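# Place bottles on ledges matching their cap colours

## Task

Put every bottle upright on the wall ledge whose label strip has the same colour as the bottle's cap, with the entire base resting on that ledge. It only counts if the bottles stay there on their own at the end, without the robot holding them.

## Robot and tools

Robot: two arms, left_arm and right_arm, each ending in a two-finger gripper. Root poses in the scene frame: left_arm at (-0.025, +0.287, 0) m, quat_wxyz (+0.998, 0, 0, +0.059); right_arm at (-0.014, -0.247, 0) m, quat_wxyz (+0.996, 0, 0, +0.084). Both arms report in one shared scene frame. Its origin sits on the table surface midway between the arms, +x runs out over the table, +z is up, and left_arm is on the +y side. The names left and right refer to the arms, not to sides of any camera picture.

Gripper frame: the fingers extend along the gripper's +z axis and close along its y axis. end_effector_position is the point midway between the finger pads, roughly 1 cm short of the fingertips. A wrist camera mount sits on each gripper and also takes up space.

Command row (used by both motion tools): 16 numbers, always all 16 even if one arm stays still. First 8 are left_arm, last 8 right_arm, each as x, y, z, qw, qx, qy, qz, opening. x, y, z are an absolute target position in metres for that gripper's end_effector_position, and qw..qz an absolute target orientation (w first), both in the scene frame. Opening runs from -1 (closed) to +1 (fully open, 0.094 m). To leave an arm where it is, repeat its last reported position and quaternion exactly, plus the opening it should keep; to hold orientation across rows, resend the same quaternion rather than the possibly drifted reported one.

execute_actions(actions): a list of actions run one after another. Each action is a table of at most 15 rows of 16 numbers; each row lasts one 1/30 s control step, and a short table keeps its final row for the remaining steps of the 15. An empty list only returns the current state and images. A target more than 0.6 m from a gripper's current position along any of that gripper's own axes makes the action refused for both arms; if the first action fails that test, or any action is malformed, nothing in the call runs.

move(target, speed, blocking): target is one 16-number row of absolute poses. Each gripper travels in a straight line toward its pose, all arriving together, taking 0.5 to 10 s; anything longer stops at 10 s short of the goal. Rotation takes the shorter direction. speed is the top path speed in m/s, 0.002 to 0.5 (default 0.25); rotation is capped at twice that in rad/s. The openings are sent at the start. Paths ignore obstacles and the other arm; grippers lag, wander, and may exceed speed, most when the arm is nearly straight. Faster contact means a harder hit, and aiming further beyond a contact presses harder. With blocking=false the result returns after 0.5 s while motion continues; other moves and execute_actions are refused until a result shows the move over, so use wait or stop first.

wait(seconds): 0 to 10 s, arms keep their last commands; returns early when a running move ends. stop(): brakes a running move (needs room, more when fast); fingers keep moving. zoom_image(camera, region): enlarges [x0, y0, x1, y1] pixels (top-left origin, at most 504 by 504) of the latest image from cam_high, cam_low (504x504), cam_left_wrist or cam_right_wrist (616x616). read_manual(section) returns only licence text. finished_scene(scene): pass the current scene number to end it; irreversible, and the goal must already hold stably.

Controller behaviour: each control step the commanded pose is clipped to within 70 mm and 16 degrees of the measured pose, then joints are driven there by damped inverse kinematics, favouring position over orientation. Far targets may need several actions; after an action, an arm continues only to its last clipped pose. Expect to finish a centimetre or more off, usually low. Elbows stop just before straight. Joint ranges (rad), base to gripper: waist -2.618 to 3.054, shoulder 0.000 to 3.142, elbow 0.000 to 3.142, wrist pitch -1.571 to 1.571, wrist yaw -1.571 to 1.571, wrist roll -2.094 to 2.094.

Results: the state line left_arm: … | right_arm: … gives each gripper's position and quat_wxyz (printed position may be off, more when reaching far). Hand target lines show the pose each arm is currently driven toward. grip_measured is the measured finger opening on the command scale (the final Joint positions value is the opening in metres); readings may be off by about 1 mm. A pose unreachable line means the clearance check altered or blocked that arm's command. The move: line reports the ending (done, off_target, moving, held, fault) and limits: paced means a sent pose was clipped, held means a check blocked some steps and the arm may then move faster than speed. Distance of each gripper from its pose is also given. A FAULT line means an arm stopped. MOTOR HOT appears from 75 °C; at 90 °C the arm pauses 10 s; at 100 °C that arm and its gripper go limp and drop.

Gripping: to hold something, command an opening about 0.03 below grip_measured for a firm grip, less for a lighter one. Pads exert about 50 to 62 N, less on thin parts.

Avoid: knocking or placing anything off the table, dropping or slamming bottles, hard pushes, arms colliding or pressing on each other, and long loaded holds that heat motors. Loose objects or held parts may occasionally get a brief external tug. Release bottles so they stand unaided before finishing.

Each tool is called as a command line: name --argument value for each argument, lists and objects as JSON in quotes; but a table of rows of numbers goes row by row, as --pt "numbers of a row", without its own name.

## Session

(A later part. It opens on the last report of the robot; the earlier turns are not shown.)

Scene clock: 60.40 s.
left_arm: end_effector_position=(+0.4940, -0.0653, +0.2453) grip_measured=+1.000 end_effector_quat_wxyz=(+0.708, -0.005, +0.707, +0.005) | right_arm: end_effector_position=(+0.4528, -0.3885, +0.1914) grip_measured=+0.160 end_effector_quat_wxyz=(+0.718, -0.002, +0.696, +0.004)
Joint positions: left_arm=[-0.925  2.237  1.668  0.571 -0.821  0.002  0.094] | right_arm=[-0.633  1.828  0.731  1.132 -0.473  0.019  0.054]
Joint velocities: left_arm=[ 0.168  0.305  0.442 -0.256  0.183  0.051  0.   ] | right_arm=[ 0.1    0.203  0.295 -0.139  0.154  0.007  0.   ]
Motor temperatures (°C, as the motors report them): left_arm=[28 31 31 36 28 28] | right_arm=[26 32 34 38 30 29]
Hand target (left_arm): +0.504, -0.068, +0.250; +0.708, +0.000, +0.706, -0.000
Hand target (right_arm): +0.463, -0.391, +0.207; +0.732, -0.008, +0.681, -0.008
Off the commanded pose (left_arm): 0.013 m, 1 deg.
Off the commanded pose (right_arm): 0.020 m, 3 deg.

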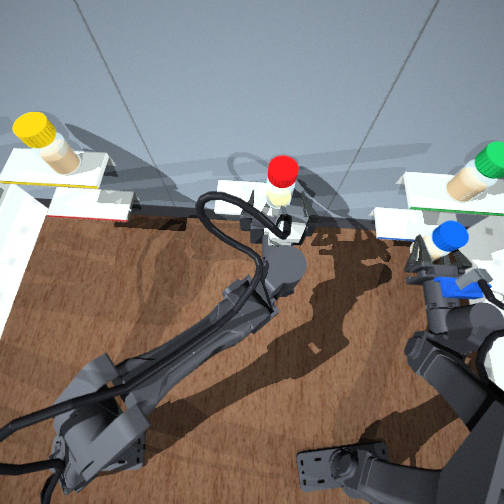

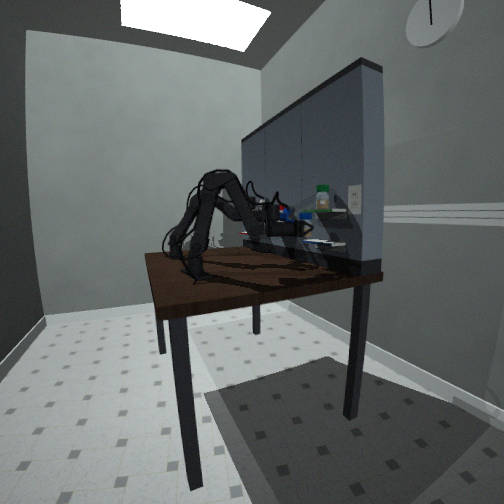

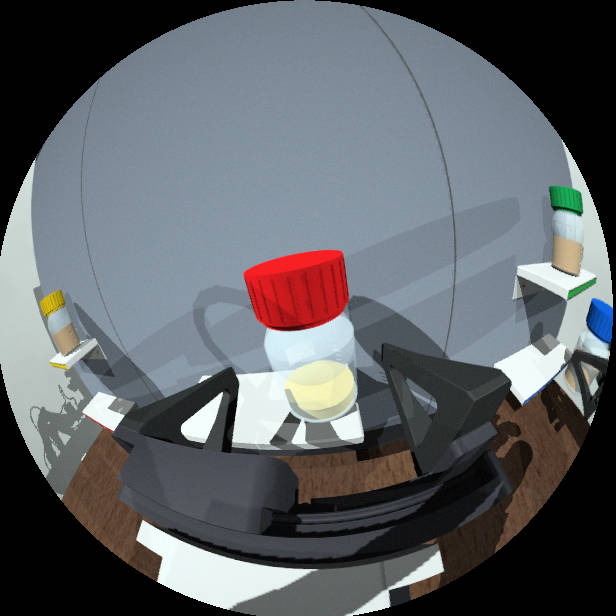

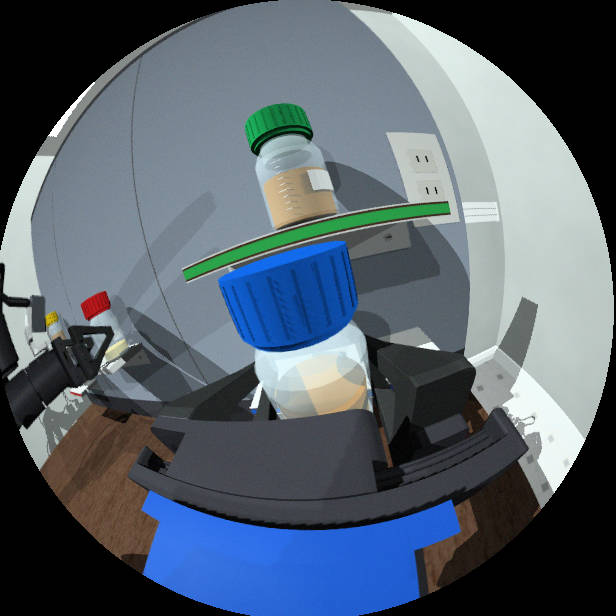

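execute_actions --actions '[[[0.507,-0.071,0.249,0.707,0,0.707,0,1, 0.465,-0.392,0.204,0.73,-0.008,0.683,-0.008,0.125],[0.51,-0.072,0.248,0.707,0,0.707,0,1, 0.465,-0.392,0.201,0.73,-0.008,0.683,-0.008,0.125],[0.513,-0.072,0.248,0.707,0,0.707,0,1, 0.466,-0.392,0.199,0.73,-0.008,0.683,-0.008,0.125],[0.516,-0.072,0.248,0.707,0,0.707,0,0.9, 0.467,-0.392,0.197,0.73,-0.008,0.683,-0.008,0.125],[0.519,-0.072,0.248,0.707,0,0.707,0,0.8, 0.469,-0.392,0.197,0.73,-0.008,0.683,-0.008,0.125],[0.522,-0.072,0.248,0.707,0,0.707,0,0.7, 0.472,-0.392,0.197,0.73,-0.008,0.683,-0.008,0.125],[0.524,-0.072,0.248,0.707,0,0.707,0,0.7, 0.475,-0.392,0.197,0.73,-0.008,0.683,-0.008,0.125],[0.525,-0.072,0.248,0.707,0,0.707,0,0.7, 0.478,-0.392,0.197,0.73,-0.008,0.683,-0.008,0.125],[0.525,-0.072,0.248,0.707,0,0.707,0,0.7, 0.481,-0.392,0.197,0.73,-0.008,0.683,-0.008,0.125],[0.525,-0.072,0.248,0.707,0,0.707,0,0.7, 0.484,-0.392,0.197,0.73,-0.008,0.683,-0.008,0.125],[0.525,-0.072,0.248,0.707,0,0.707,0,0.7, 0.487,-0.392,0.197,0.73,-0.008,0.683,-0.008,0.125],[0.525,-0.072,0.248,0.707,0,0.707,0,0.7, 0.49,-0.392,0.197,0.73,-0.008,0.683,-0.008,0.125],[0.525,-0.072,0.248,0.707,0,0.707,0,0.7, 0.493,-0.392,0.197,0.73,-0.008,0.683,-0.008,0.125],[0.525,-0.072,0.248,0.707,0,0.707,0,0.7, 0.496,-0.392,0.197,0.73,-0.008,0.683,-0.008,0.125],[0.525,-0.072,0.248,0.707,0,0.707,0,0.7, 0.499,-0.392,0.197,0.73,-0.008,0.683,-0.008,0.125]]]'

Scene clock: 61.20 s.
left_arm: end_effector_position=(+0.5209, -0.0711, +0.2384) grip_measured=+0.703 end_effector_quat_wxyz=(+0.703, +0.003, +0.711, +0.006) | right_arm: end_effector_position=(+0.4843, -0.3891, +0.1784) grip_measured=+0.160 end_effector_quat_wxyz=(+0.713, +0.001, +0.701, +0.006)
Joint positions: left_arm=[-0.893  2.327  1.81   0.5   -0.779  0.002  0.08 ] | right_arm=[-0.594  1.942  0.845  1.116 -0.433  0.018  0.054]
Joint velocities: left_arm=[-0.022  0.002  0.002 -0.081  0.007 -0.007  0.001] | right_arm=[ 0.095  0.188  0.383  0.037  0.095 -0.066 -0.   ]
Motor temperatures (°C, as the motors report them): left_arm=[28 31 31 36 28 28] | right_arm=[26 32 34 38 30 29]
Hand target (left_arm): +0.525, -0.072, +0.248; +0.707, -0.000, +0.707, -0.000
Hand target (right_arm): +0.496, -0.390, +0.197; +0.730, -0.008, +0.683, -0.008
Off the commanded pose (left_arm): 0.010 m, 1 deg.
Off the commanded pose (right_arm): 0.024 m, 3 deg.

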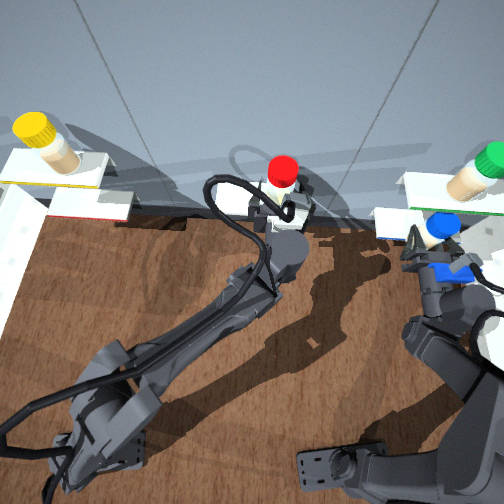

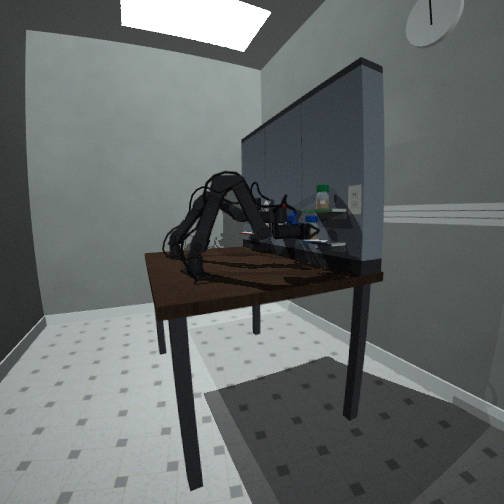

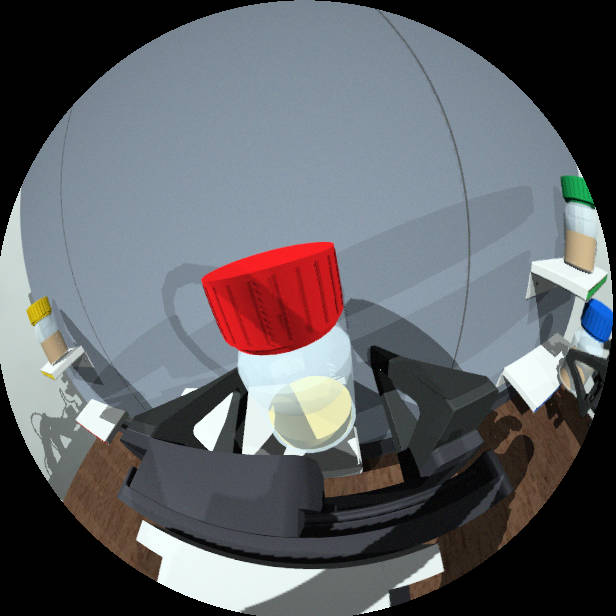

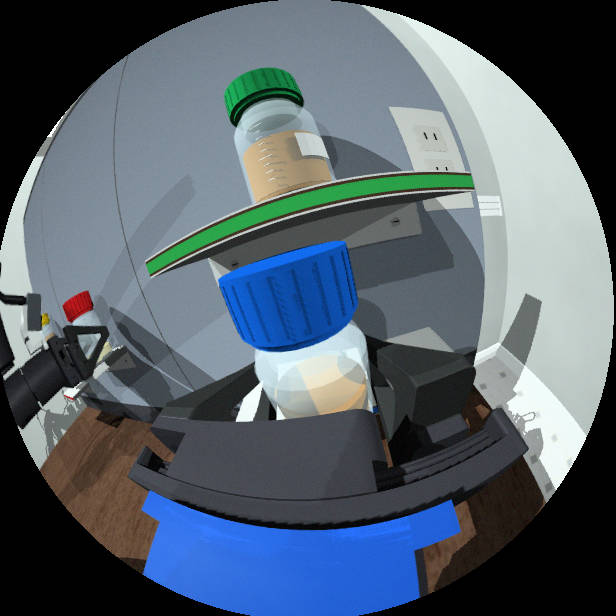

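execute_actions --actions '[]'

Scene clock: 61.63 s.
left_arm: end_effector_position=(+0.5210, -0.0715, +0.2382) grip_measured=+0.703 end_effector_quat_wxyz=(+0.702, +0.005, +0.712, +0.006) | right_arm: end_effector_position=(+0.4900, -0.3894, +0.1806) grip_measured=+0.160 end_effector_quat_wxyz=(+0.715, +0.001, +0.699, +0.004)
Joint positions: left_arm=[-0.893  2.327  1.811  0.495 -0.777  0.002  0.08 ] | right_arm=[-0.585  1.952  0.868  1.107 -0.42   0.016  0.054]
Joint velocities: left_arm=[ 0.002 -0.032 -0.007 -0.022  0.022 -0.007 -0.001] | right_arm=[-0.002 -0.012  0.002  0.007  0.007  0.022 -0.001]
Motor temperatures (°C, as the motors report them): left_arm=[28 31 31 36 28 28] | right_arm=[26 32 34 38 30 29]
Hand target (left_arm): +0.525, -0.072, +0.248; +0.707, -0.000, +0.707, -0.000
Hand target (right_arm): +0.496, -0.390, +0.197; +0.730, -0.008, +0.683, -0.008
Off the commanded pose (left_arm): 0.011 m, 1 deg.
Off the commanded pose (right_arm): 0.019 m, 3 deg.

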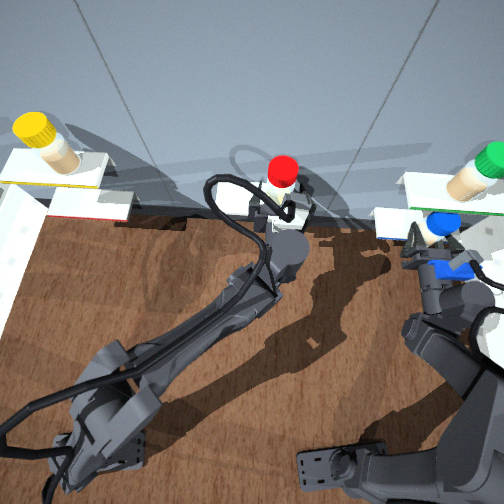

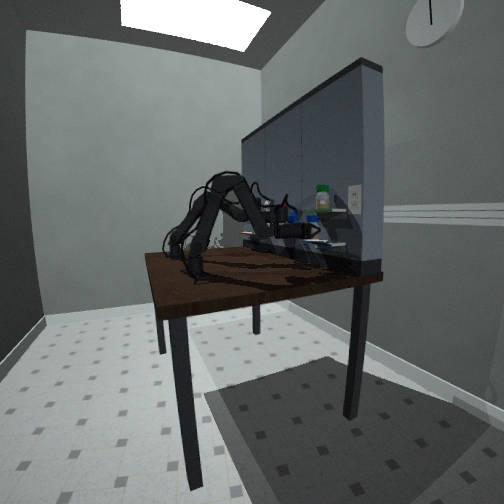

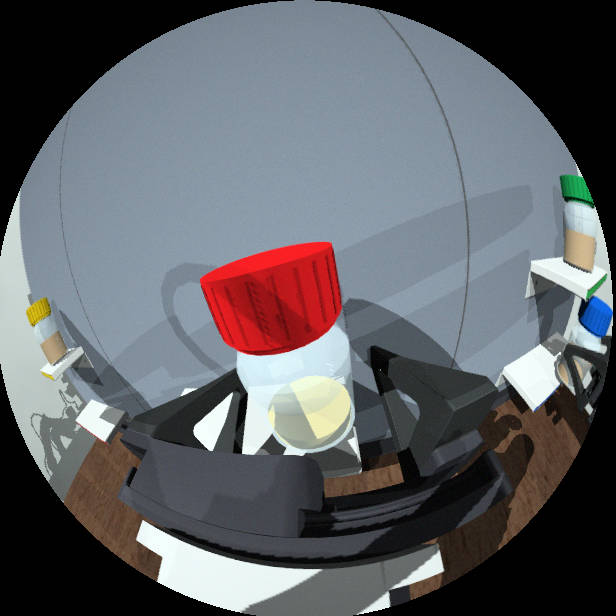

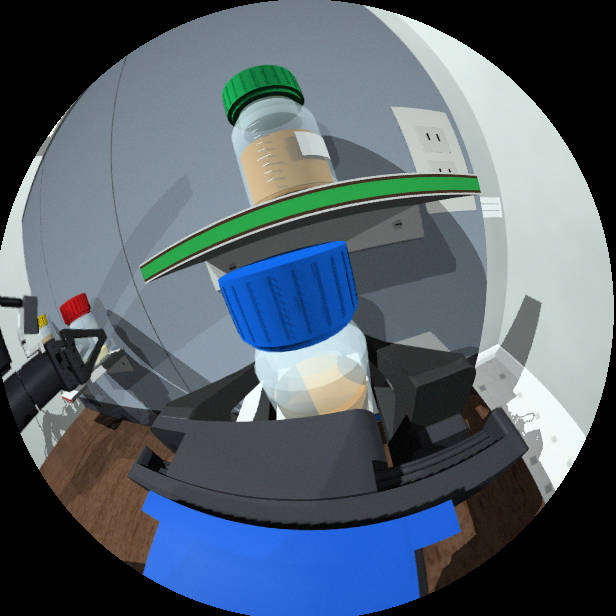

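execute_actions --actions '[[[0.525,-0.071,0.248,0.707,0,0.707,0,0.6,0.500,-0.392,0.197,0.73,-0.008,0.683,-0.008,0.125],[0.525,-0.071,0.248,0.707,0,0.707,0,0.55,0.503,-0.392,0.197,0.73,-0.008,0.683,-0.008,0.125],[0.525,-0.070,0.248,0.707,0,0.707,0,0.5,0.506,-0.392,0.197,0.73,-0.008,0.683,-0.008,0.125],[0.525,-0.070,0.248,0.707,0,0.707,0,0.45,0.509,-0.392,0.197,0.73,-0.008,0.683,-0.008,0.125],[0.525,-0.069,0.248,0.707,0,0.707,0,0.4,0.512,-0.392,0.197,0.73,-0.008,0.683,-0.008,0.125],[0.525,-0.069,0.248,0.707,0,0.707,0,0.35,0.515,-0.392,0.198,0.73,-0.008,0.683,-0.008,0.125],[0.525,-0.069,0.248,0.707,0,0.707,0,0.3,0.518,-0.392,0.198,0.73,-0.008,0.683,-0.008,0.125],[0.525,-0.069,0.248,0.707,0,0.707,0,0.26,0.521,-0.392,0.198,0.73,-0.008,0.683,-0.008,0.125],[0.525,-0.069,0.248,0.707,0,0.707,0,0.23,0.524,-0.392,0.198,0.73,-0.008,0.683,-0.008,0.125],[0.525,-0.069,0.248,0.707,0,0.707,0,0.2,0.527,-0.392,0.199,0.73,-0.008,0.683,-0.008,0.125],[0.525,-0.069,0.248,0.707,0,0.707,0,0.18,0.530,-0.392,0.199,0.73,-0.008,0.683,-0.008,0.125],[0.525,-0.069,0.248,0.707,0,0.707,0,0.16,0.533,-0.392,0.199,0.73,-0.008,0.683,-0.008,0.125],[0.525,-0.069,0.248,0.707,0,0.707,0,0.14,0.536,-0.392,0.199,0.73,-0.008,0.683,-0.008,0.125],[0.525,-0.069,0.248,0.707,0,0.707,0,0.14,0.538,-0.392,0.199,0.73,-0.008,0.683,-0.008,0.125],[0.525,-0.069,0.248,0.707,0,0.707,0,0.14,0.539,-0.392,0.199,0.73,-0.008,0.683,-0.008,0.125]],[[0.525,-0.069,0.249,0.707,0,0.707,0,0.14,0.539,-0.392,0.199,0.73,-0.008,0.683,-0.008,0.125],[0.525,-0.069,0.251,0.709,-0.002,0.705,-0.002,0.14,0.539,-0.392,0.199,0.73,-0.008,0.683,-0.008,0.125],[0.525,-0.069,0.254,0.711,-0.003,0.703,-0.003,0.14,0.539,-0.392,0.199,0.73,-0.008,0.683,-0.008,0.125],[0.525,-0.069,0.257,0.713,-0.005,0.701,-0.005,0.14,0.539,-0.392,0.199,0.73,-0.008,0.683,-0.008,0.125],[0.525,-0.069,0.260,0.715,-0.006,0.699,-0.006,0.14,0.539,-0.392,0.199,0.73,-0.008,0.683,-0.008,0.125],[0.525,-0.069,0.263,0.717,-0.008,0.697,-0.008,0.14,0.539,-0.392,0.199,0.73,-0.008,0.683,-0.008,0.125],[0.525,-0.069,0.266,0.719,-0.009,0.695,-0.009,0.14,0.539,-0.392,0.199,0.73,-0.008,0.683,-0.008,0.125],[0.525,-0.069,0.269,0.721,-0.011,0.693,-0.011,0.14,0.539,-0.392,0.199,0.73,-0.008,0.683,-0.008,0.125],[0.524,-0.069,0.272,0.723,-0.012,0.691,-0.012,0.14,0.539,-0.392,0.199,0.73,-0.008,0.683,-0.008,0.125],[0.524,-0.069,0.275,0.725,-0.014,0.689,-0.014,0.14,0.539,-0.392,0.199,0.73,-0.008,0.683,-0.008,0.125],[0.523,-0.069,0.278,0.727,-0.015,0.687,-0.015,0.14,0.539,-0.392,0.199,0.73,-0.008,0.683,-0.008,0.125],[0.523,-0.069,0.281,0.729,-0.016,0.685,-0.016,0.14,0.539,-0.392,0.199,0.73,-0.008,0.683,-0.008,0.125],[0.522,-0.069,0.284,0.731,-0.018,0.682,-0.018,0.14,0.539,-0.392,0.199,0.73,-0.008,0.683,-0.008,0.125],[0.522,-0.069,0.287,0.733,-0.019,0.680,-0.019,0.14,0.539,-0.392,0.199,0.73,-0.008,0.683,-0.008,0.125],[0.522,-0.069,0.290,0.735,-0.02,0.678,-0.02,0.14,0.539,-0.392,0.199,0.73,-0.008,0.683,-0.008,0.125]]]'

Scene clock: 63.60 s.
left_arm: end_effector_position=(+0.5222, -0.0703, +0.2395) grip_measured=+0.182 end_effector_quat_wxyz=(+0.704, +0.006, +0.710, +0.008) | right_arm: end_effector_position=(+0.5316, -0.3910, +0.1793) grip_measured=+0.160 end_effector_quat_wxyz=(+0.712, +0.001, +0.702, +0.004)
Joint positions: left_arm=[-0.889  2.327  1.811  0.502 -0.773  0.01   0.056] | right_arm=[-0.547  2.061  1.048  1.028 -0.381  0.013  0.054]
Joint velocities: left_arm=[-0.007 -0.022  0.017  0.007  0.007  0.037  0.001] | right_arm=[-0.007 -0.012  0.027  0.007  0.007 -0.007 -0.002]
Motor temperatures (°C, as the motors report them): left_arm=[28 32 31 36 28 28] | right_arm=[26 32 34 38 30 29]
Hand target (left_arm): +0.520, -0.067, +0.289; +0.735, -0.020, +0.678, -0.019
Hand target (right_arm): +0.538, -0.391, +0.199; +0.730, -0.008, +0.683, -0.008
Off the commanded pose (left_arm): 0.051 m, 7 deg.
Off the commanded pose (right_arm): 0.021 m, 3 deg.

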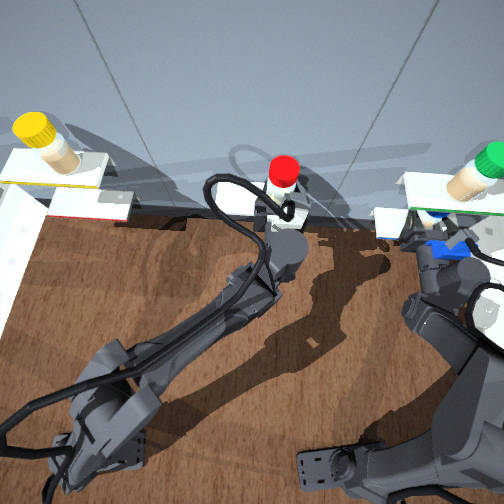

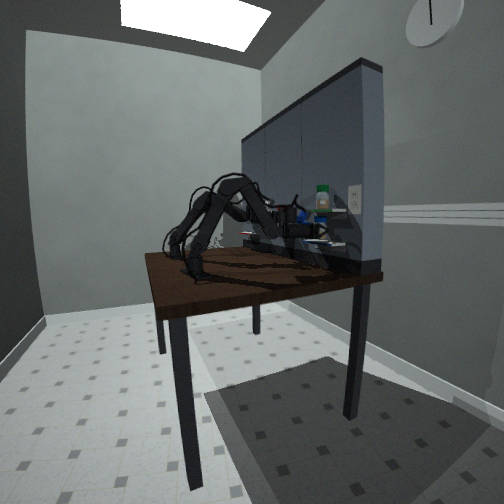

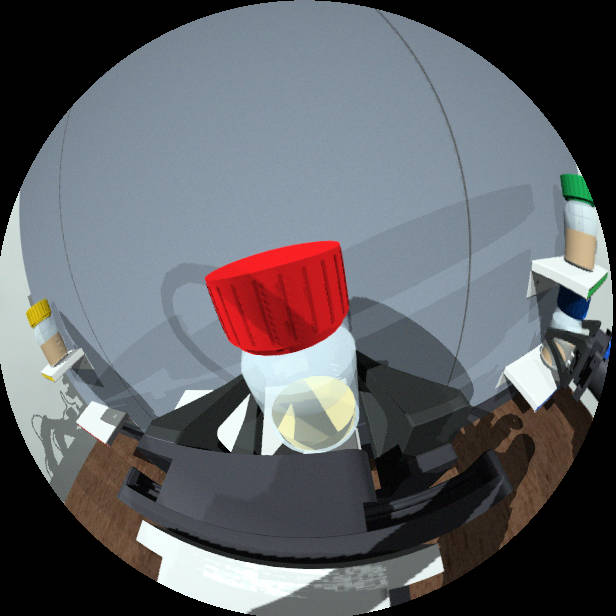

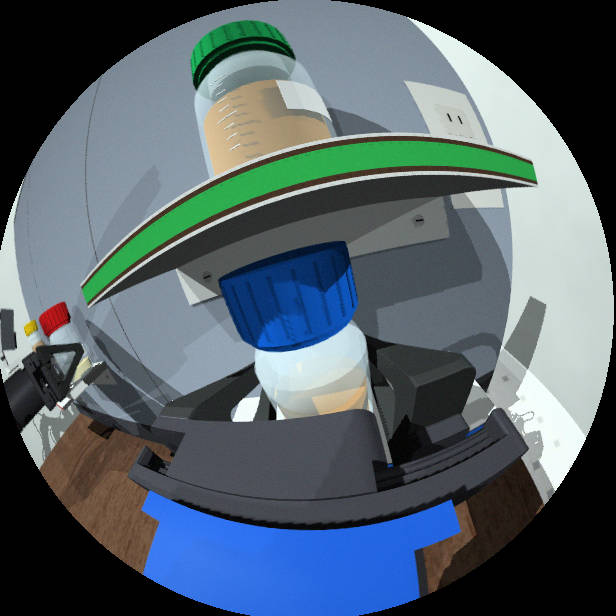

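execute_actions --actions '[[[0.522,-0.069,0.292,0.735,-0.02,0.678,-0.02,0.14,0.539,-0.392,0.197,0.729,-0.008,0.684,-0.008,0.125],[0.522,-0.069,0.293,0.735,-0.02,0.678,-0.02,0.14,0.539,-0.392,0.195,0.728,-0.007,0.685,-0.007,0.125],[0.522,-0.069,0.294,0.735,-0.02,0.678,-0.02,0.14,0.539,-0.392,0.193,0.727,-0.007,0.686,-0.007,0.125],[0.522,-0.069,0.295,0.735,-0.02,0.678,-0.02,0.14,0.539,-0.392,0.191,0.726,-0.006,0.688,-0.006,0.125],[0.522,-0.069,0.296,0.735,-0.02,0.678,-0.02,0.14,0.539,-0.392,0.189,0.725,-0.006,0.689,-0.006,0.125],[0.522,-0.069,0.297,0.735,-0.02,0.678,-0.02,0.14,0.539,-0.392,0.187,0.724,-0.005,0.690,-0.005,0.125],[0.522,-0.069,0.298,0.735,-0.02,0.678,-0.02,0.14,0.539,-0.392,0.185,0.723,-0.005,0.691,-0.005,0.125],[0.522,-0.069,0.299,0.735,-0.02,0.678,-0.02,0.14,0.539,-0.392,0.183,0.722,-0.004,0.692,-0.004,0.125],[0.522,-0.069,0.300,0.735,-0.02,0.678,-0.02,0.14,0.538,-0.392,0.181,0.721,-0.004,0.693,-0.004,0.125],[0.522,-0.069,0.300,0.735,-0.02,0.678,-0.02,0.14,0.538,-0.392,0.179,0.72,-0.003,0.694,-0.003,0.125],[0.522,-0.069,0.300,0.735,-0.02,0.678,-0.02,0.14,0.538,-0.392,0.177,0.718,-0.003,0.696,-0.003,0.125],[0.522,-0.069,0.300,0.735,-0.02,0.678,-0.02,0.14,0.538,-0.392,0.175,0.717,-0.002,0.697,-0.002,0.125],[0.522,-0.069,0.300,0.735,-0.02,0.678,-0.02,0.14,0.538,-0.392,0.173,0.715,-0.002,0.699,-0.002,0.125],[0.522,-0.069,0.300,0.735,-0.02,0.678,-0.02,0.14,0.538,-0.392,0.171,0.714,-0.001,0.700,-0.001,0.125],[0.522,-0.069,0.300,0.735,-0.02,0.678,-0.02,0.14,0.538,-0.392,0.169,0.712,0,0.702,0,0.125]]]'

Scene clock: 64.53 s.
left_arm: end_effector_position=(+0.5234, -0.0715, +0.2497) grip_measured=+0.182 end_effector_quat_wxyz=(+0.709, +0.004, +0.705, +0.005) | right_arm: end_effector_position=(+0.5328, -0.3916, +0.1709) grip_measured=+0.160 end_effector_quat_wxyz=(+0.711, +0.002, +0.703, +0.004)
Joint positions: left_arm=[-0.889  2.327  1.836  0.499 -0.773  0.018  0.056] | right_arm=[-0.547  2.085  1.048  1.048 -0.38   0.011  0.054]
Joint velocities: left_arm=[ 0.007 -0.002  0.017 -0.007 -0.022 -0.037 -0.001] | right_arm=[-0.012  0.027  0.002  0.066 -0.051 -0.066 -0.001]
Motor temperatures (°C, as the motors report them): left_arm=[28 33 31 36 28 28] | right_arm=[26 32 34 38 30 29]
Hand target (left_arm): +0.520, -0.067, +0.299; +0.735, -0.020, +0.677, -0.019
Hand target (right_arm): +0.538, -0.392, +0.169; +0.712, +0.000, +0.702, +0.000
Off the commanded pose (left_arm): 0.050 m, 6 deg.
Off the commanded pose (right_arm): 0.005 m, 0 deg.

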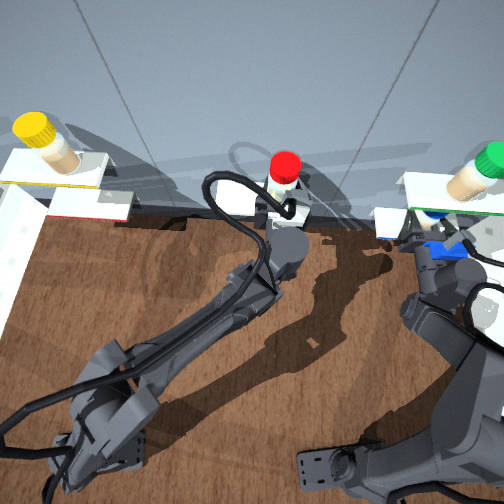

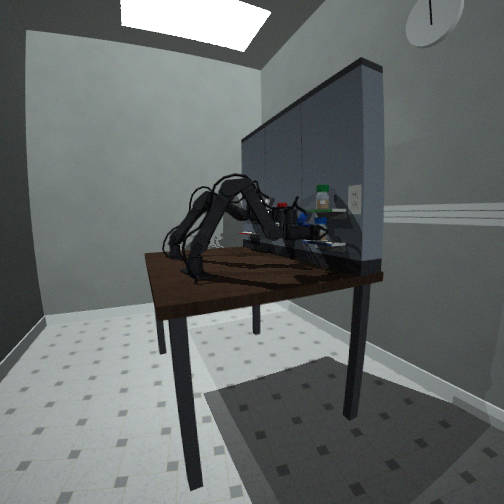

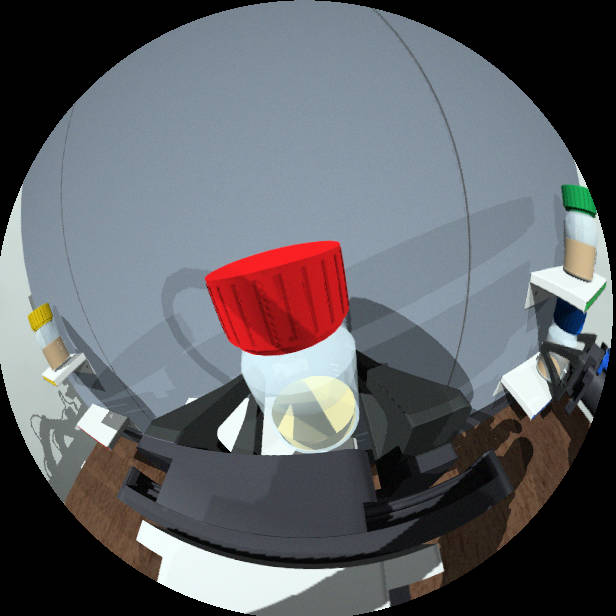

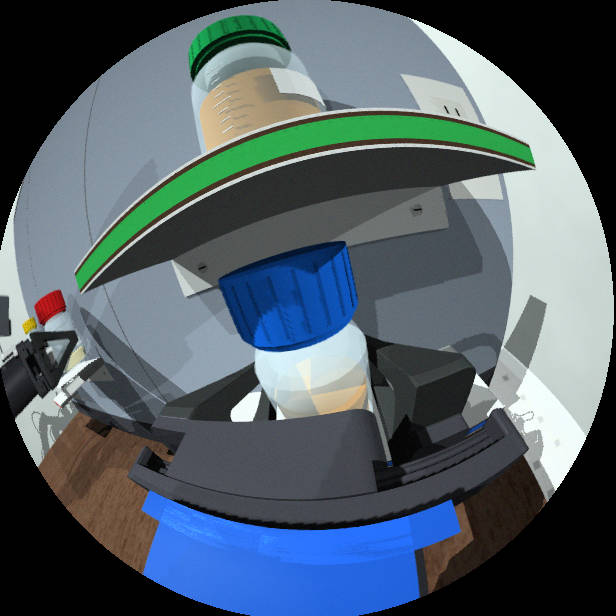

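execute_actions --actions '[[[0.520,-0.068,0.301,0.735,-0.02,0.678,-0.02,0.14,0.538,-0.392,0.168,0.712,0,0.702,0,0.125],[0.517,-0.067,0.302,0.735,-0.02,0.678,-0.02,0.14,0.538,-0.392,0.168,0.712,0,0.702,0,0.16],[0.513,-0.066,0.302,0.735,-0.02,0.678,-0.02,0.14,0.538,-0.392,0.168,0.712,0,0.702,0,0.2],[0.509,-0.064,0.302,0.735,-0.02,0.678,-0.02,0.14,0.538,-0.392,0.168,0.712,0,0.702,0,0.3],[0.505,-0.062,0.302,0.735,-0.02,0.678,-0.02,0.14,0.538,-0.392,0.168,0.712,0,0.702,0,0.4],[0.501,-0.060,0.302,0.735,-0.02,0.678,-0.02,0.14,0.538,-0.392,0.168,0.712,0,0.702,0,0.5],[0.497,-0.058,0.302,0.735,-0.02,0.678,-0.02,0.14,0.538,-0.392,0.168,0.712,0,0.702,0,0.6],[0.493,-0.056,0.302,0.735,-0.02,0.678,-0.02,0.14,0.537,-0.392,0.168,0.712,0,0.702,0,0.7],[0.489,-0.054,0.302,0.735,-0.02,0.678,-0.02,0.14,0.535,-0.392,0.168,0.712,0,0.702,0,0.8],[0.485,-0.052,0.302,0.735,-0.02,0.678,-0.02,0.14,0.532,-0.392,0.168,0.712,0,0.702,0,0.9],[0.481,-0.050,0.302,0.735,-0.02,0.678,-0.02,0.14,0.528,-0.392,0.169,0.712,0,0.702,0,1],[0.477,-0.048,0.302,0.735,-0.02,0.678,-0.02,0.14,0.524,-0.392,0.169,0.712,0,0.702,0,1],[0.473,-0.046,0.302,0.735,-0.02,0.678,-0.02,0.14,0.519,-0.392,0.170,0.712,0,0.702,0,1],[0.469,-0.044,0.301,0.735,-0.02,0.678,-0.02,0.14,0.514,-0.392,0.170,0.712,0,0.702,0,1],[0.465,-0.041,0.300,0.735,-0.02,0.678,-0.02,0.14,0.509,-0.392,0.170,0.712,0,0.702,0,1]],[[0.461,-0.038,0.299,0.735,-0.02,0.678,-0.02,0.14,0.504,-0.392,0.170,0.712,0,0.702,0,1],[0.457,-0.034,0.298,0.735,-0.02,0.678,-0.02,0.14,0.499,-0.392,0.170,0.712,0,0.702,0,1],[0.453,-0.030,0.297,0.735,-0.02,0.678,-0.02,0.14,0.494,-0.392,0.170,0.712,0,0.702,0,1],[0.449,-0.025,0.296,0.735,-0.02,0.678,-0.02,0.14,0.489,-0.392,0.170,0.712,0,0.702,0,1],[0.445,-0.020,0.295,0.735,-0.019,0.678,-0.019,0.14,0.484,-0.392,0.170,0.712,0,0.702,0,1],[0.441,-0.014,0.294,0.735,-0.019,0.678,-0.019,0.14,0.479,-0.392,0.170,0.712,0,0.702,0,1],[0.438,-0.008,0.293,0.735,-0.019,0.678,-0.019,0.14,0.474,-0.392,0.170,0.712,0,0.702,0,1],[0.435,-0.001,0.292,0.735,-0.018,0.678,-0.018,0.14,0.469,-0.392,0.170,0.712,0,0.702,0,1],[0.432,0.006,0.291,0.735,-0.018,0.678,-0.018,0.14,0.464,-0.392,0.170,0.712,0,0.702,0,1],[0.429,0.013,0.290,0.735,-0.018,0.678,-0.018,0.14,0.459,-0.392,0.170,0.712,0,0.702,0,1],[0.427,0.020,0.289,0.735,-0.017,0.678,-0.017,0.14,0.454,-0.392,0.170,0.712,0,0.702,0,1],[0.425,0.028,0.288,0.735,-0.017,0.678,-0.017,0.14,0.450,-0.392,0.170,0.712,0,0.702,0,1],[0.423,0.036,0.287,0.735,-0.017,0.678,-0.017,0.14,0.446,-0.392,0.170,0.712,0,0.702,0,1],[0.422,0.044,0.286,0.735,-0.016,0.678,-0.016,0.14,0.443,-0.392,0.170,0.712,0,0.702,0,1],[0.421,0.052,0.285,0.735,-0.016,0.678,-0.016,0.14,0.440,-0.392,0.170,0.712,0,0.702,0,1]],[[0.42,0.060,0.283,0.735,-0.015,0.678,-0.015,0.14,0.440,-0.392,0.170,0.712,0,0.702,0,1],[0.42,0.068,0.281,0.735,-0.015,0.678,-0.015,0.14,0.440,-0.392,0.170,0.712,0,0.702,0,1],[0.42,0.076,0.279,0.735,-0.015,0.678,-0.015,0.14,0.440,-0.392,0.170,0.712,0,0.702,0,1],[0.42,0.084,0.277,0.735,-0.014,0.678,-0.014,0.14,0.440,-0.392,0.170,0.712,0,0.702,0,1],[0.42,0.092,0.275,0.735,-0.014,0.678,-0.014,0.14,0.440,-0.392,0.170,0.712,0,0.702,0,1],[0.42,0.100,0.272,0.735,-0.013,0.678,-0.013,0.14,0.440,-0.392,0.170,0.712,0,0.702,0,1],[0.42,0.108,0.269,0.735,-0.013,0.678,-0.013,0.14,0.440,-0.392,0.170,0.712,0,0.702,0,1],[0.42,0.116,0.266,0.735,-0.012,0.678,-0.012,0.14,0.440,-0.392,0.170,0.712,0,0.702,0,1],[0.42,0.124,0.263,0.735,-0.012,0.678,-0.012,0.14,0.440,-0.392,0.170,0.712,0,0.702,0,1],[0.42,0.132,0.260,0.735,-0.011,0.678,-0.011,0.14,0.440,-0.392,0.170,0.712,0,0.702,0,1],[0.42,0.140,0.257,0.735,-0.011,0.678,-0.011,0.14,0.440,-0.392,0.170,0.712,0,0.702,0,1],[0.42,0.148,0.254,0.735,-0.010,0.678,-0.010,0.14,0.440,-0.392,0.170,0.712,0,0.702,0,1],[0.42,0.156,0.251,0.735,-0.010,0.678,-0.010,0.14,0.440,-0.392,0.170,0.712,0,0.702,0,1],[0.42,0.164,0.248,0.735,-0.009,0.678,-0.009,0.14,0.440,-0.392,0.170,0.712,0,0.702,0,1],[0.42,0.172,0.245,0.735,-0.009,0.678,-0.009,0.14,0.440,-0.392,0.170,0.712,0,0.702,0,1]],[[0.42,0.180,0.242,0.735,-0.008,0.678,-0.008,0.14,0.440,-0.392,0.170,0.712,0,0.702,0,1],[0.42,0.188,0.239,0.735,-0.008,0.678,-0.008,0.14,0.440,-0.392,0.170,0.712,0,0.702,0,1],[0.42,0.196,0.236,0.735,-0.007,0.678,-0.007,0.14,0.440,-0.392,0.170,0.712,0,0.702,0,1],[0.42,0.204,0.233,0.735,-0.007,0.678,-0.007,0.14,0.440,-0.392,0.170,0.712,0,0.702,0,1],[0.42,0.212,0.230,0.735,-0.006,0.678,-0.006,0.14,0.440,-0.392,0.170,0.712,0,0.702,0,1],[0.42,0.220,0.228,0.735,-0.006,0.678,-0.006,0.14,0.440,-0.392,0.170,0.712,0,0.702,0,1],[0.42,0.228,0.226,0.735,-0.005,0.678,-0.005,0.14,0.440,-0.392,0.170,0.712,0,0.702,0,1],[0.42,0.236,0.224,0.735,-0.005,0.678,-0.005,0.14,0.440,-0.392,0.170,0.712,0,0.702,0,1],[0.42,0.244,0.222,0.735,-0.004,0.678,-0.004,0.14,0.440,-0.392,0.170,0.712,0,0.702,0,1],[0.42,0.252,0.220,0.735,-0.004,0.678,-0.004,0.14,0.440,-0.392,0.170,0.712,0,0.702,0,1],[0.42,0.260,0.218,0.735,-0.003,0.678,-0.003,0.14,0.440,-0.392,0.170,0.712,0,0.702,0,1],[0.42,0.268,0.216,0.735,-0.003,0.678,-0.003,0.14,0.440,-0.392,0.170,0.712,0,0.702,0,1],[0.42,0.276,0.215,0.735,-0.002,0.678,-0.002,0.14,0.440,-0.392,0.170,0.712,0,0.702,0,1],[0.42,0.284,0.214,0.735,-0.002,0.678,-0.002,0.14,0.440,-0.392,0.170,0.712,0,0.702,0,1],[0.42,0.292,0.213,0.735,-0.001,0.678,-0.001,0.14,0.440,-0.392,0.170,0.712,0,0.702,0,1]],[[0.42,0.300,0.212,0.735,0,0.678,0,0.14,0.440,-0.392,0.170,0.712,0,0.702,0,1],[0.42,0.308,0.212,0.735,0,0.678,0,0.14,0.440,-0.392,0.170,0.712,0,0.702,0,1],[0.42,0.315,0.211,0.735,0,0.678,0,0.14,0.440,-0.392,0.170,0.712,0,0.702,0,1],[0.422,0.322,0.211,0.735,0,0.678,0,0.14,0.440,-0.392,0.170,0.712,0,0.702,0,1],[0.424,0.328,0.210,0.735,0,0.678,0,0.14,0.440,-0.392,0.170,0.712,0,0.702,0,1],[0.426,0.334,0.210,0.735,0,0.678,0,0.14,0.440,-0.392,0.170,0.712,0,0.702,0,1],[0.428,0.339,0.210,0.735,0,0.678,0,0.14,0.440,-0.392,0.170,0.712,0,0.702,0,1],[0.430,0.343,0.210,0.735,0,0.678,0,0.14,0.440,-0.392,0.170,0.712,0,0.702,0,1],[0.432,0.346,0.210,0.735,0,0.678,0,0.14,0.440,-0.392,0.170,0.712,0,0.702,0,1],[0.434,0.348,0.210,0.735,0,0.678,0,0.14,0.440,-0.392,0.170,0.712,0,0.702,0,1],[0.436,0.350,0.210,0.735,0,0.678,0,0.14,0.440,-0.392,0.170,0.712,0,0.702,0,1],[0.438,0.350,0.210,0.735,0,0.678,0,0.14,0.440,-0.392,0.170,0.712,0,0.702,0,1],[0.440,0.350,0.210,0.735,0,0.678,0,0.14,0.440,-0.392,0.170,0.712,0,0.702,0,1]]]'

Scene clock: 68.50 s.
left_arm: end_effector_position=(+0.4302, +0.3533, +0.1776) grip_measured=+0.182 end_effector_quat_wxyz=(+0.699, -0.016, +0.715, +0.013) | right_arm: end_effector_position=(+0.4459, -0.3936, +0.1728) grip_measured=+1.000 end_effector_quat_wxyz=(+0.716, +0.001, +0.698, -0.002)
Joint positions: left_arm=[0.088 1.706 0.571 1.11  0.166 0.    0.056] | right_arm=[-0.65   1.875  0.693  1.21  -0.478  0.011  0.094]
Joint velocities: left_arm=[ 0.002  0.105  0.125  0.037  0.271 -0.022 -0.001] | right_arm=[-0.007 -0.017  0.007 -0.022 -0.007  0.007  0.   ]
Motor temperatures (°C, as the motors report them): left_arm=[28 33 31 36 28 28] | right_arm=[26 33 34 38 30 29]
Hand target (left_arm): +0.438, +0.349, +0.210; +0.734, +0.000, +0.679, +0.002
Hand target (right_arm): +0.440, -0.392, +0.170; +0.712, -0.000, +0.702, +0.000
Off the commanded pose (left_arm): 0.034 m, 6 deg.
Off the commanded pose (right_arm): 0.007 m, 1 deg.

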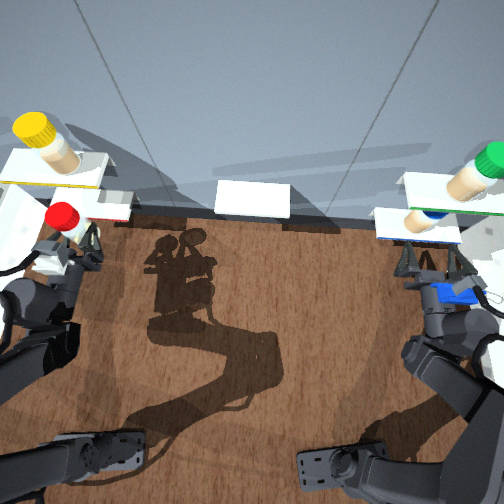

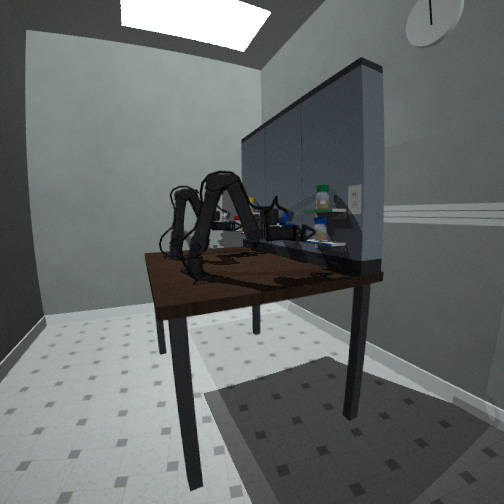

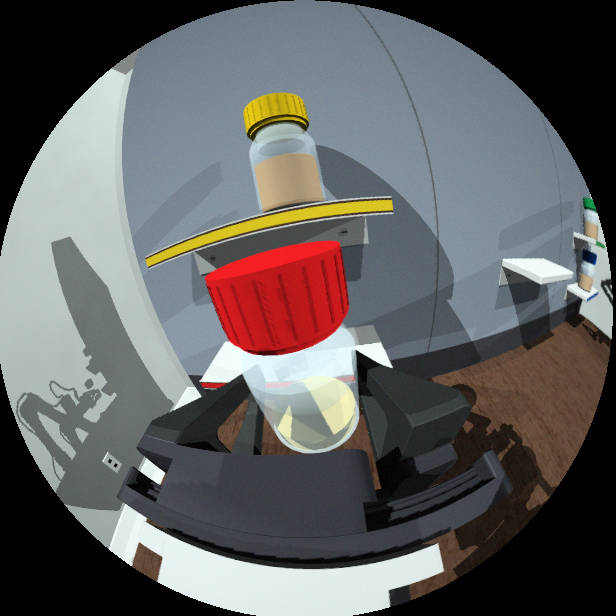

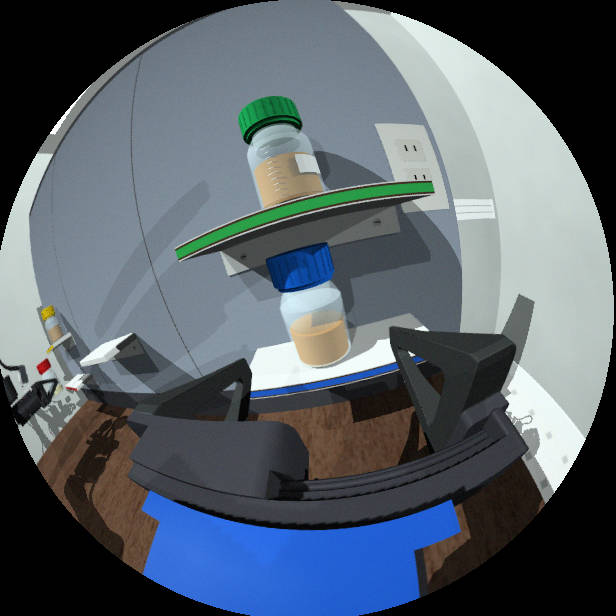

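execute_actions --actions '[[[0.443,0.350,0.212,0.737,0,0.676,0,0.14,0.440,-0.392,0.170,0.712,0,0.702,0,1],[0.446,0.350,0.213,0.739,0,0.674,0,0.14,0.440,-0.392,0.170,0.712,0,0.702,0,1],[0.450,0.350,0.214,0.74,0,0.673,0,0.14,0.440,-0.392,0.170,0.712,0,0.702,0,1],[0.454,0.350,0.215,0.742,0,0.671,0,0.14,0.440,-0.392,0.170,0.712,0,0.702,0,1],[0.458,0.350,0.215,0.742,0,0.671,0,0.14,0.440,-0.392,0.170,0.712,0,0.702,0,1],[0.462,0.350,0.216,0.742,0,0.671,0,0.14,0.440,-0.392,0.170,0.712,0,0.702,0,1],[0.466,0.350,0.216,0.742,0,0.671,0,0.14,0.440,-0.392,0.170,0.712,0,0.702,0,1],[0.470,0.350,0.216,0.742,0,0.671,0,0.14,0.440,-0.392,0.170,0.712,0,0.702,0,1],[0.474,0.350,0.216,0.742,0,0.671,0,0.14,0.440,-0.392,0.170,0.712,0,0.702,0,1],[0.478,0.350,0.217,0.742,0,0.671,0,0.14,0.440,-0.392,0.170,0.712,0,0.702,0,1],[0.482,0.350,0.217,0.742,0,0.671,0,0.14,0.440,-0.392,0.170,0.712,0,0.702,0,1],[0.486,0.350,0.217,0.742,0,0.671,0,0.14,0.440,-0.392,0.170,0.712,0,0.702,0,1],[0.489,0.350,0.217,0.742,0,0.671,0,0.14,0.440,-0.392,0.170,0.712,0,0.702,0,1],[0.492,0.350,0.217,0.742,0,0.671,0,0.14,0.440,-0.392,0.170,0.712,0,0.702,0,1],[0.494,0.350,0.217,0.742,0,0.671,0,0.14,0.440,-0.392,0.170,0.712,0,0.702,0,1]]]'

Scene clock: 69.37 s.
left_arm: end_effector_position=(+0.4769, +0.3533, +0.1899) grip_measured=+0.181 end_effector_quat_wxyz=(+0.717, -0.004, +0.697, +0.001) | right_arm: end_effector_position=(+0.4459, -0.3936, +0.1728) grip_measured=+1.000 end_effector_quat_wxyz=(+0.716, +0.001, +0.698, -0.002)
Joint positions: left_arm=[ 0.077  1.852  0.764  1.116  0.187 -0.009  0.055] | right_arm=[-0.65   1.875  0.693  1.21  -0.478  0.011  0.094]
Joint velocities: left_arm=[-0.056  0.247  0.325 -0.095 -0.037 -0.037 -0.   ] | right_arm=[-0.007 -0.007 -0.012  0.037  0.037 -0.051  0.   ]
Motor temperatures (°C, as the motors report them): left_arm=[28 33 31 37 28 28] | right_arm=[26 33 34 38 30 29]
Hand target (left_arm): +0.490, +0.349, +0.217; +0.742, -0.000, +0.671, +0.001
Hand target (right_arm): +0.440, -0.392, +0.170; +0.712, +0.000, +0.702, +0.000
Off the commanded pose (left_arm): 0.032 m, 4 deg.
Off the commanded pose (right_arm): 0.007 m, 1 deg.

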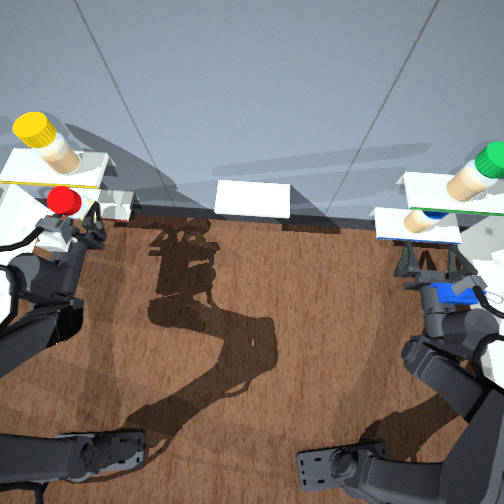

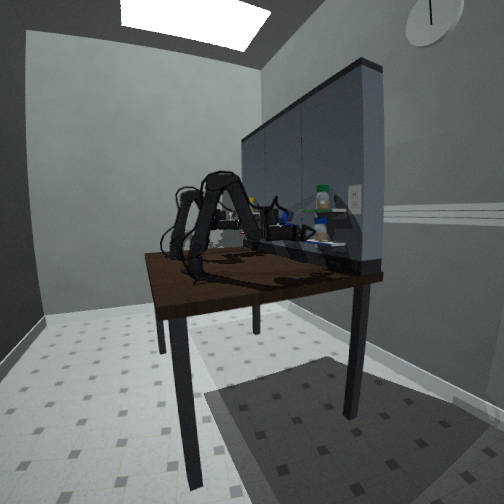

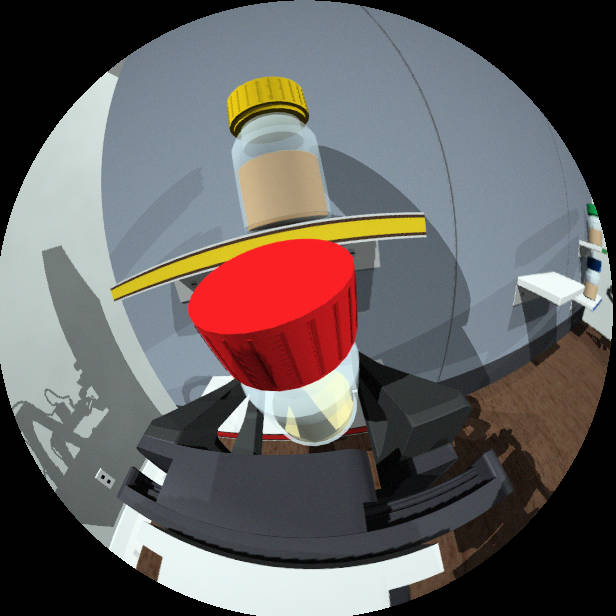

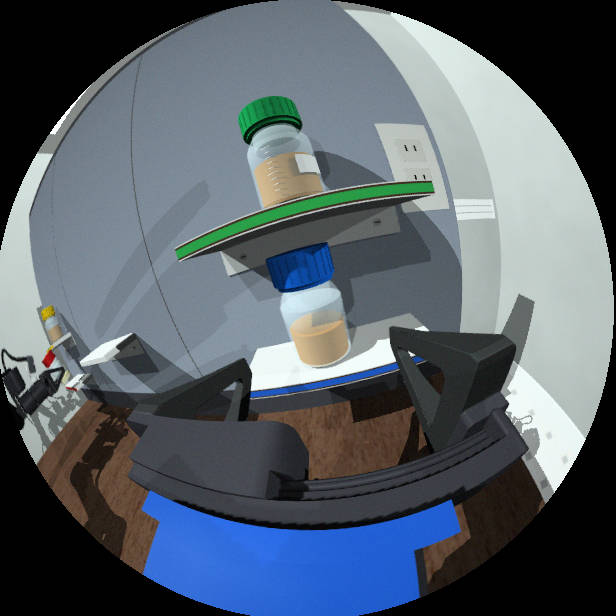

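execute_actions --actions '[[[0.485,0.350,0.214,0.742,0,0.671,0,0.14,0.440,-0.392,0.170,0.712,0,0.702,0,1],[0.480,0.350,0.212,0.74,0,0.673,0,0.14,0.440,-0.392,0.170,0.712,0,0.702,0,1],[0.474,0.350,0.211,0.74,0,0.673,0,0.14,0.440,-0.392,0.170,0.712,0,0.702,0,1],[0.468,0.350,0.210,0.74,0,0.673,0,0.14,0.440,-0.392,0.170,0.712,0,0.702,0,1],[0.463,0.350,0.210,0.74,0,0.673,0,0.14,0.440,-0.392,0.170,0.712,0,0.702,0,1],[0.458,0.350,0.210,0.74,0,0.673,0,0.14,0.440,-0.392,0.170,0.712,0,0.702,0,1]]]'

Scene clock: 70.07 s.
left_arm: end_effector_position=(+0.4629, +0.3485, +0.1790) grip_measured=+0.180 end_effector_quat_wxyz=(+0.708, -0.004, +0.706, -0.002) | right_arm: end_effector_position=(+0.4459, -0.3936, +0.1728) grip_measured=+1.000 end_effector_quat_wxyz=(+0.716, +0.001, +0.698, -0.002)
Joint positions: left_arm=[ 0.074  1.827  0.697  1.134  0.19  -0.009  0.055] | right_arm=[-0.65   1.875  0.693  1.21  -0.478  0.011  0.094]
Joint velocities: left_arm=[-0.007 -0.027 -0.002  0.095  0.037 -0.066  0.   ] | right_arm=[-0.002  0.002 -0.012 -0.022 -0.11   0.037  0.   ]
Motor temperatures (°C, as the motors report them): left_arm=[28 33 31 37 28 28] | right_arm=[26 33 34 38 30 29]
Hand target (left_arm): +0.458, +0.350, +0.209; +0.739, +0.000, +0.673, +0.001
Hand target (right_arm): +0.440, -0.392, +0.170; +0.712, +0.000, +0.702, +0.000
Off the commanded pose (left_arm): 0.031 m, 5 deg.
Off the commanded pose (right_arm): 0.007 m, 1 deg.

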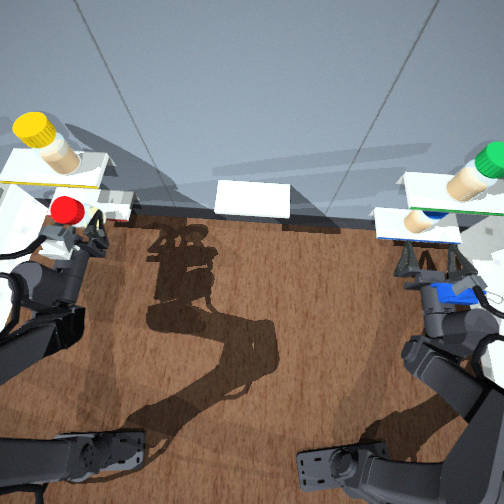

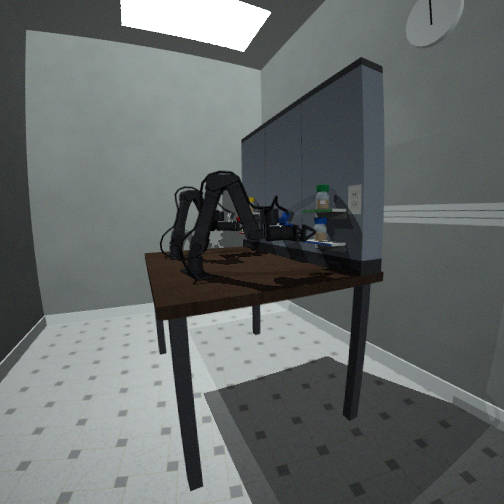

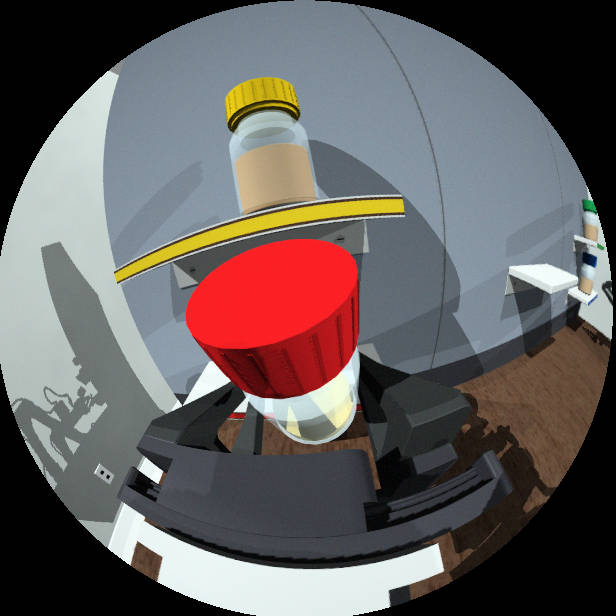

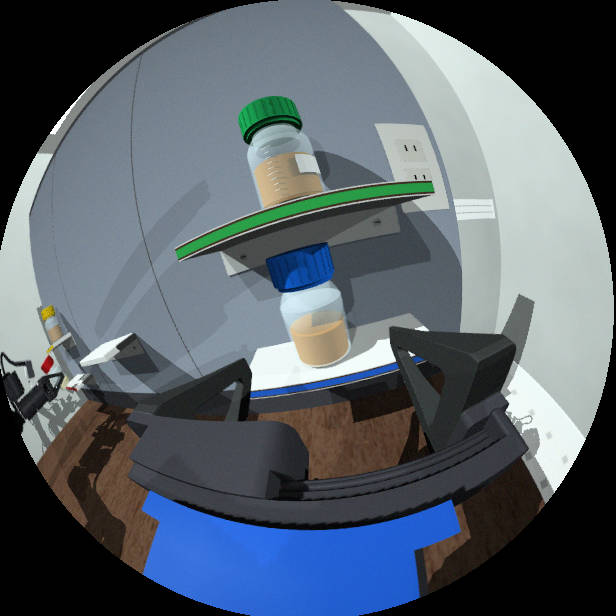

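zoom_image --camera "cam_right_wrist" --region '[0, 290, 150, 440]'

zoom_image --camera "cam_low" --region '[200, 180, 280, 260]'

Region (0, 290, 150, 440) of cam_right_wrist's 616x616 image, scaled by 3.360, with more detail than that image has.

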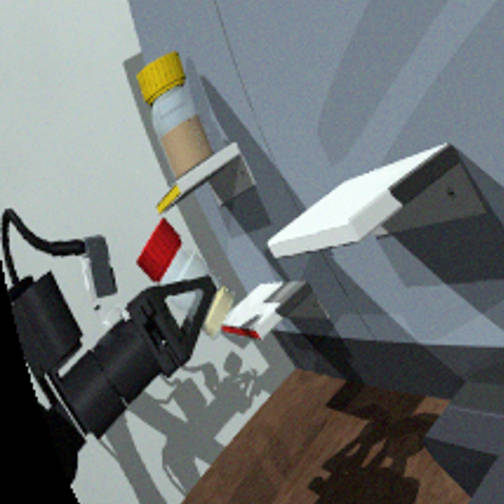

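Region (200, 180, 280, 260) of cam_low's 504x504 image, scaled by 6.300, with more detail than that image has.

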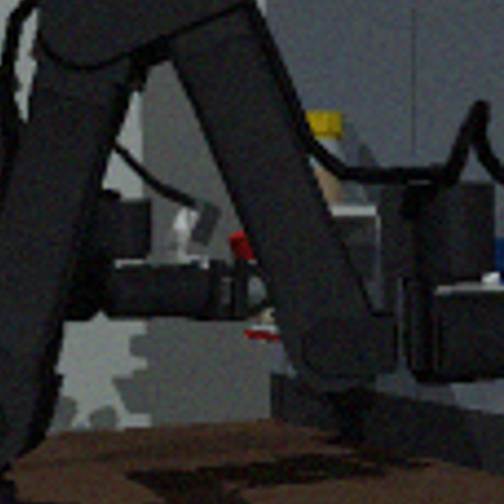

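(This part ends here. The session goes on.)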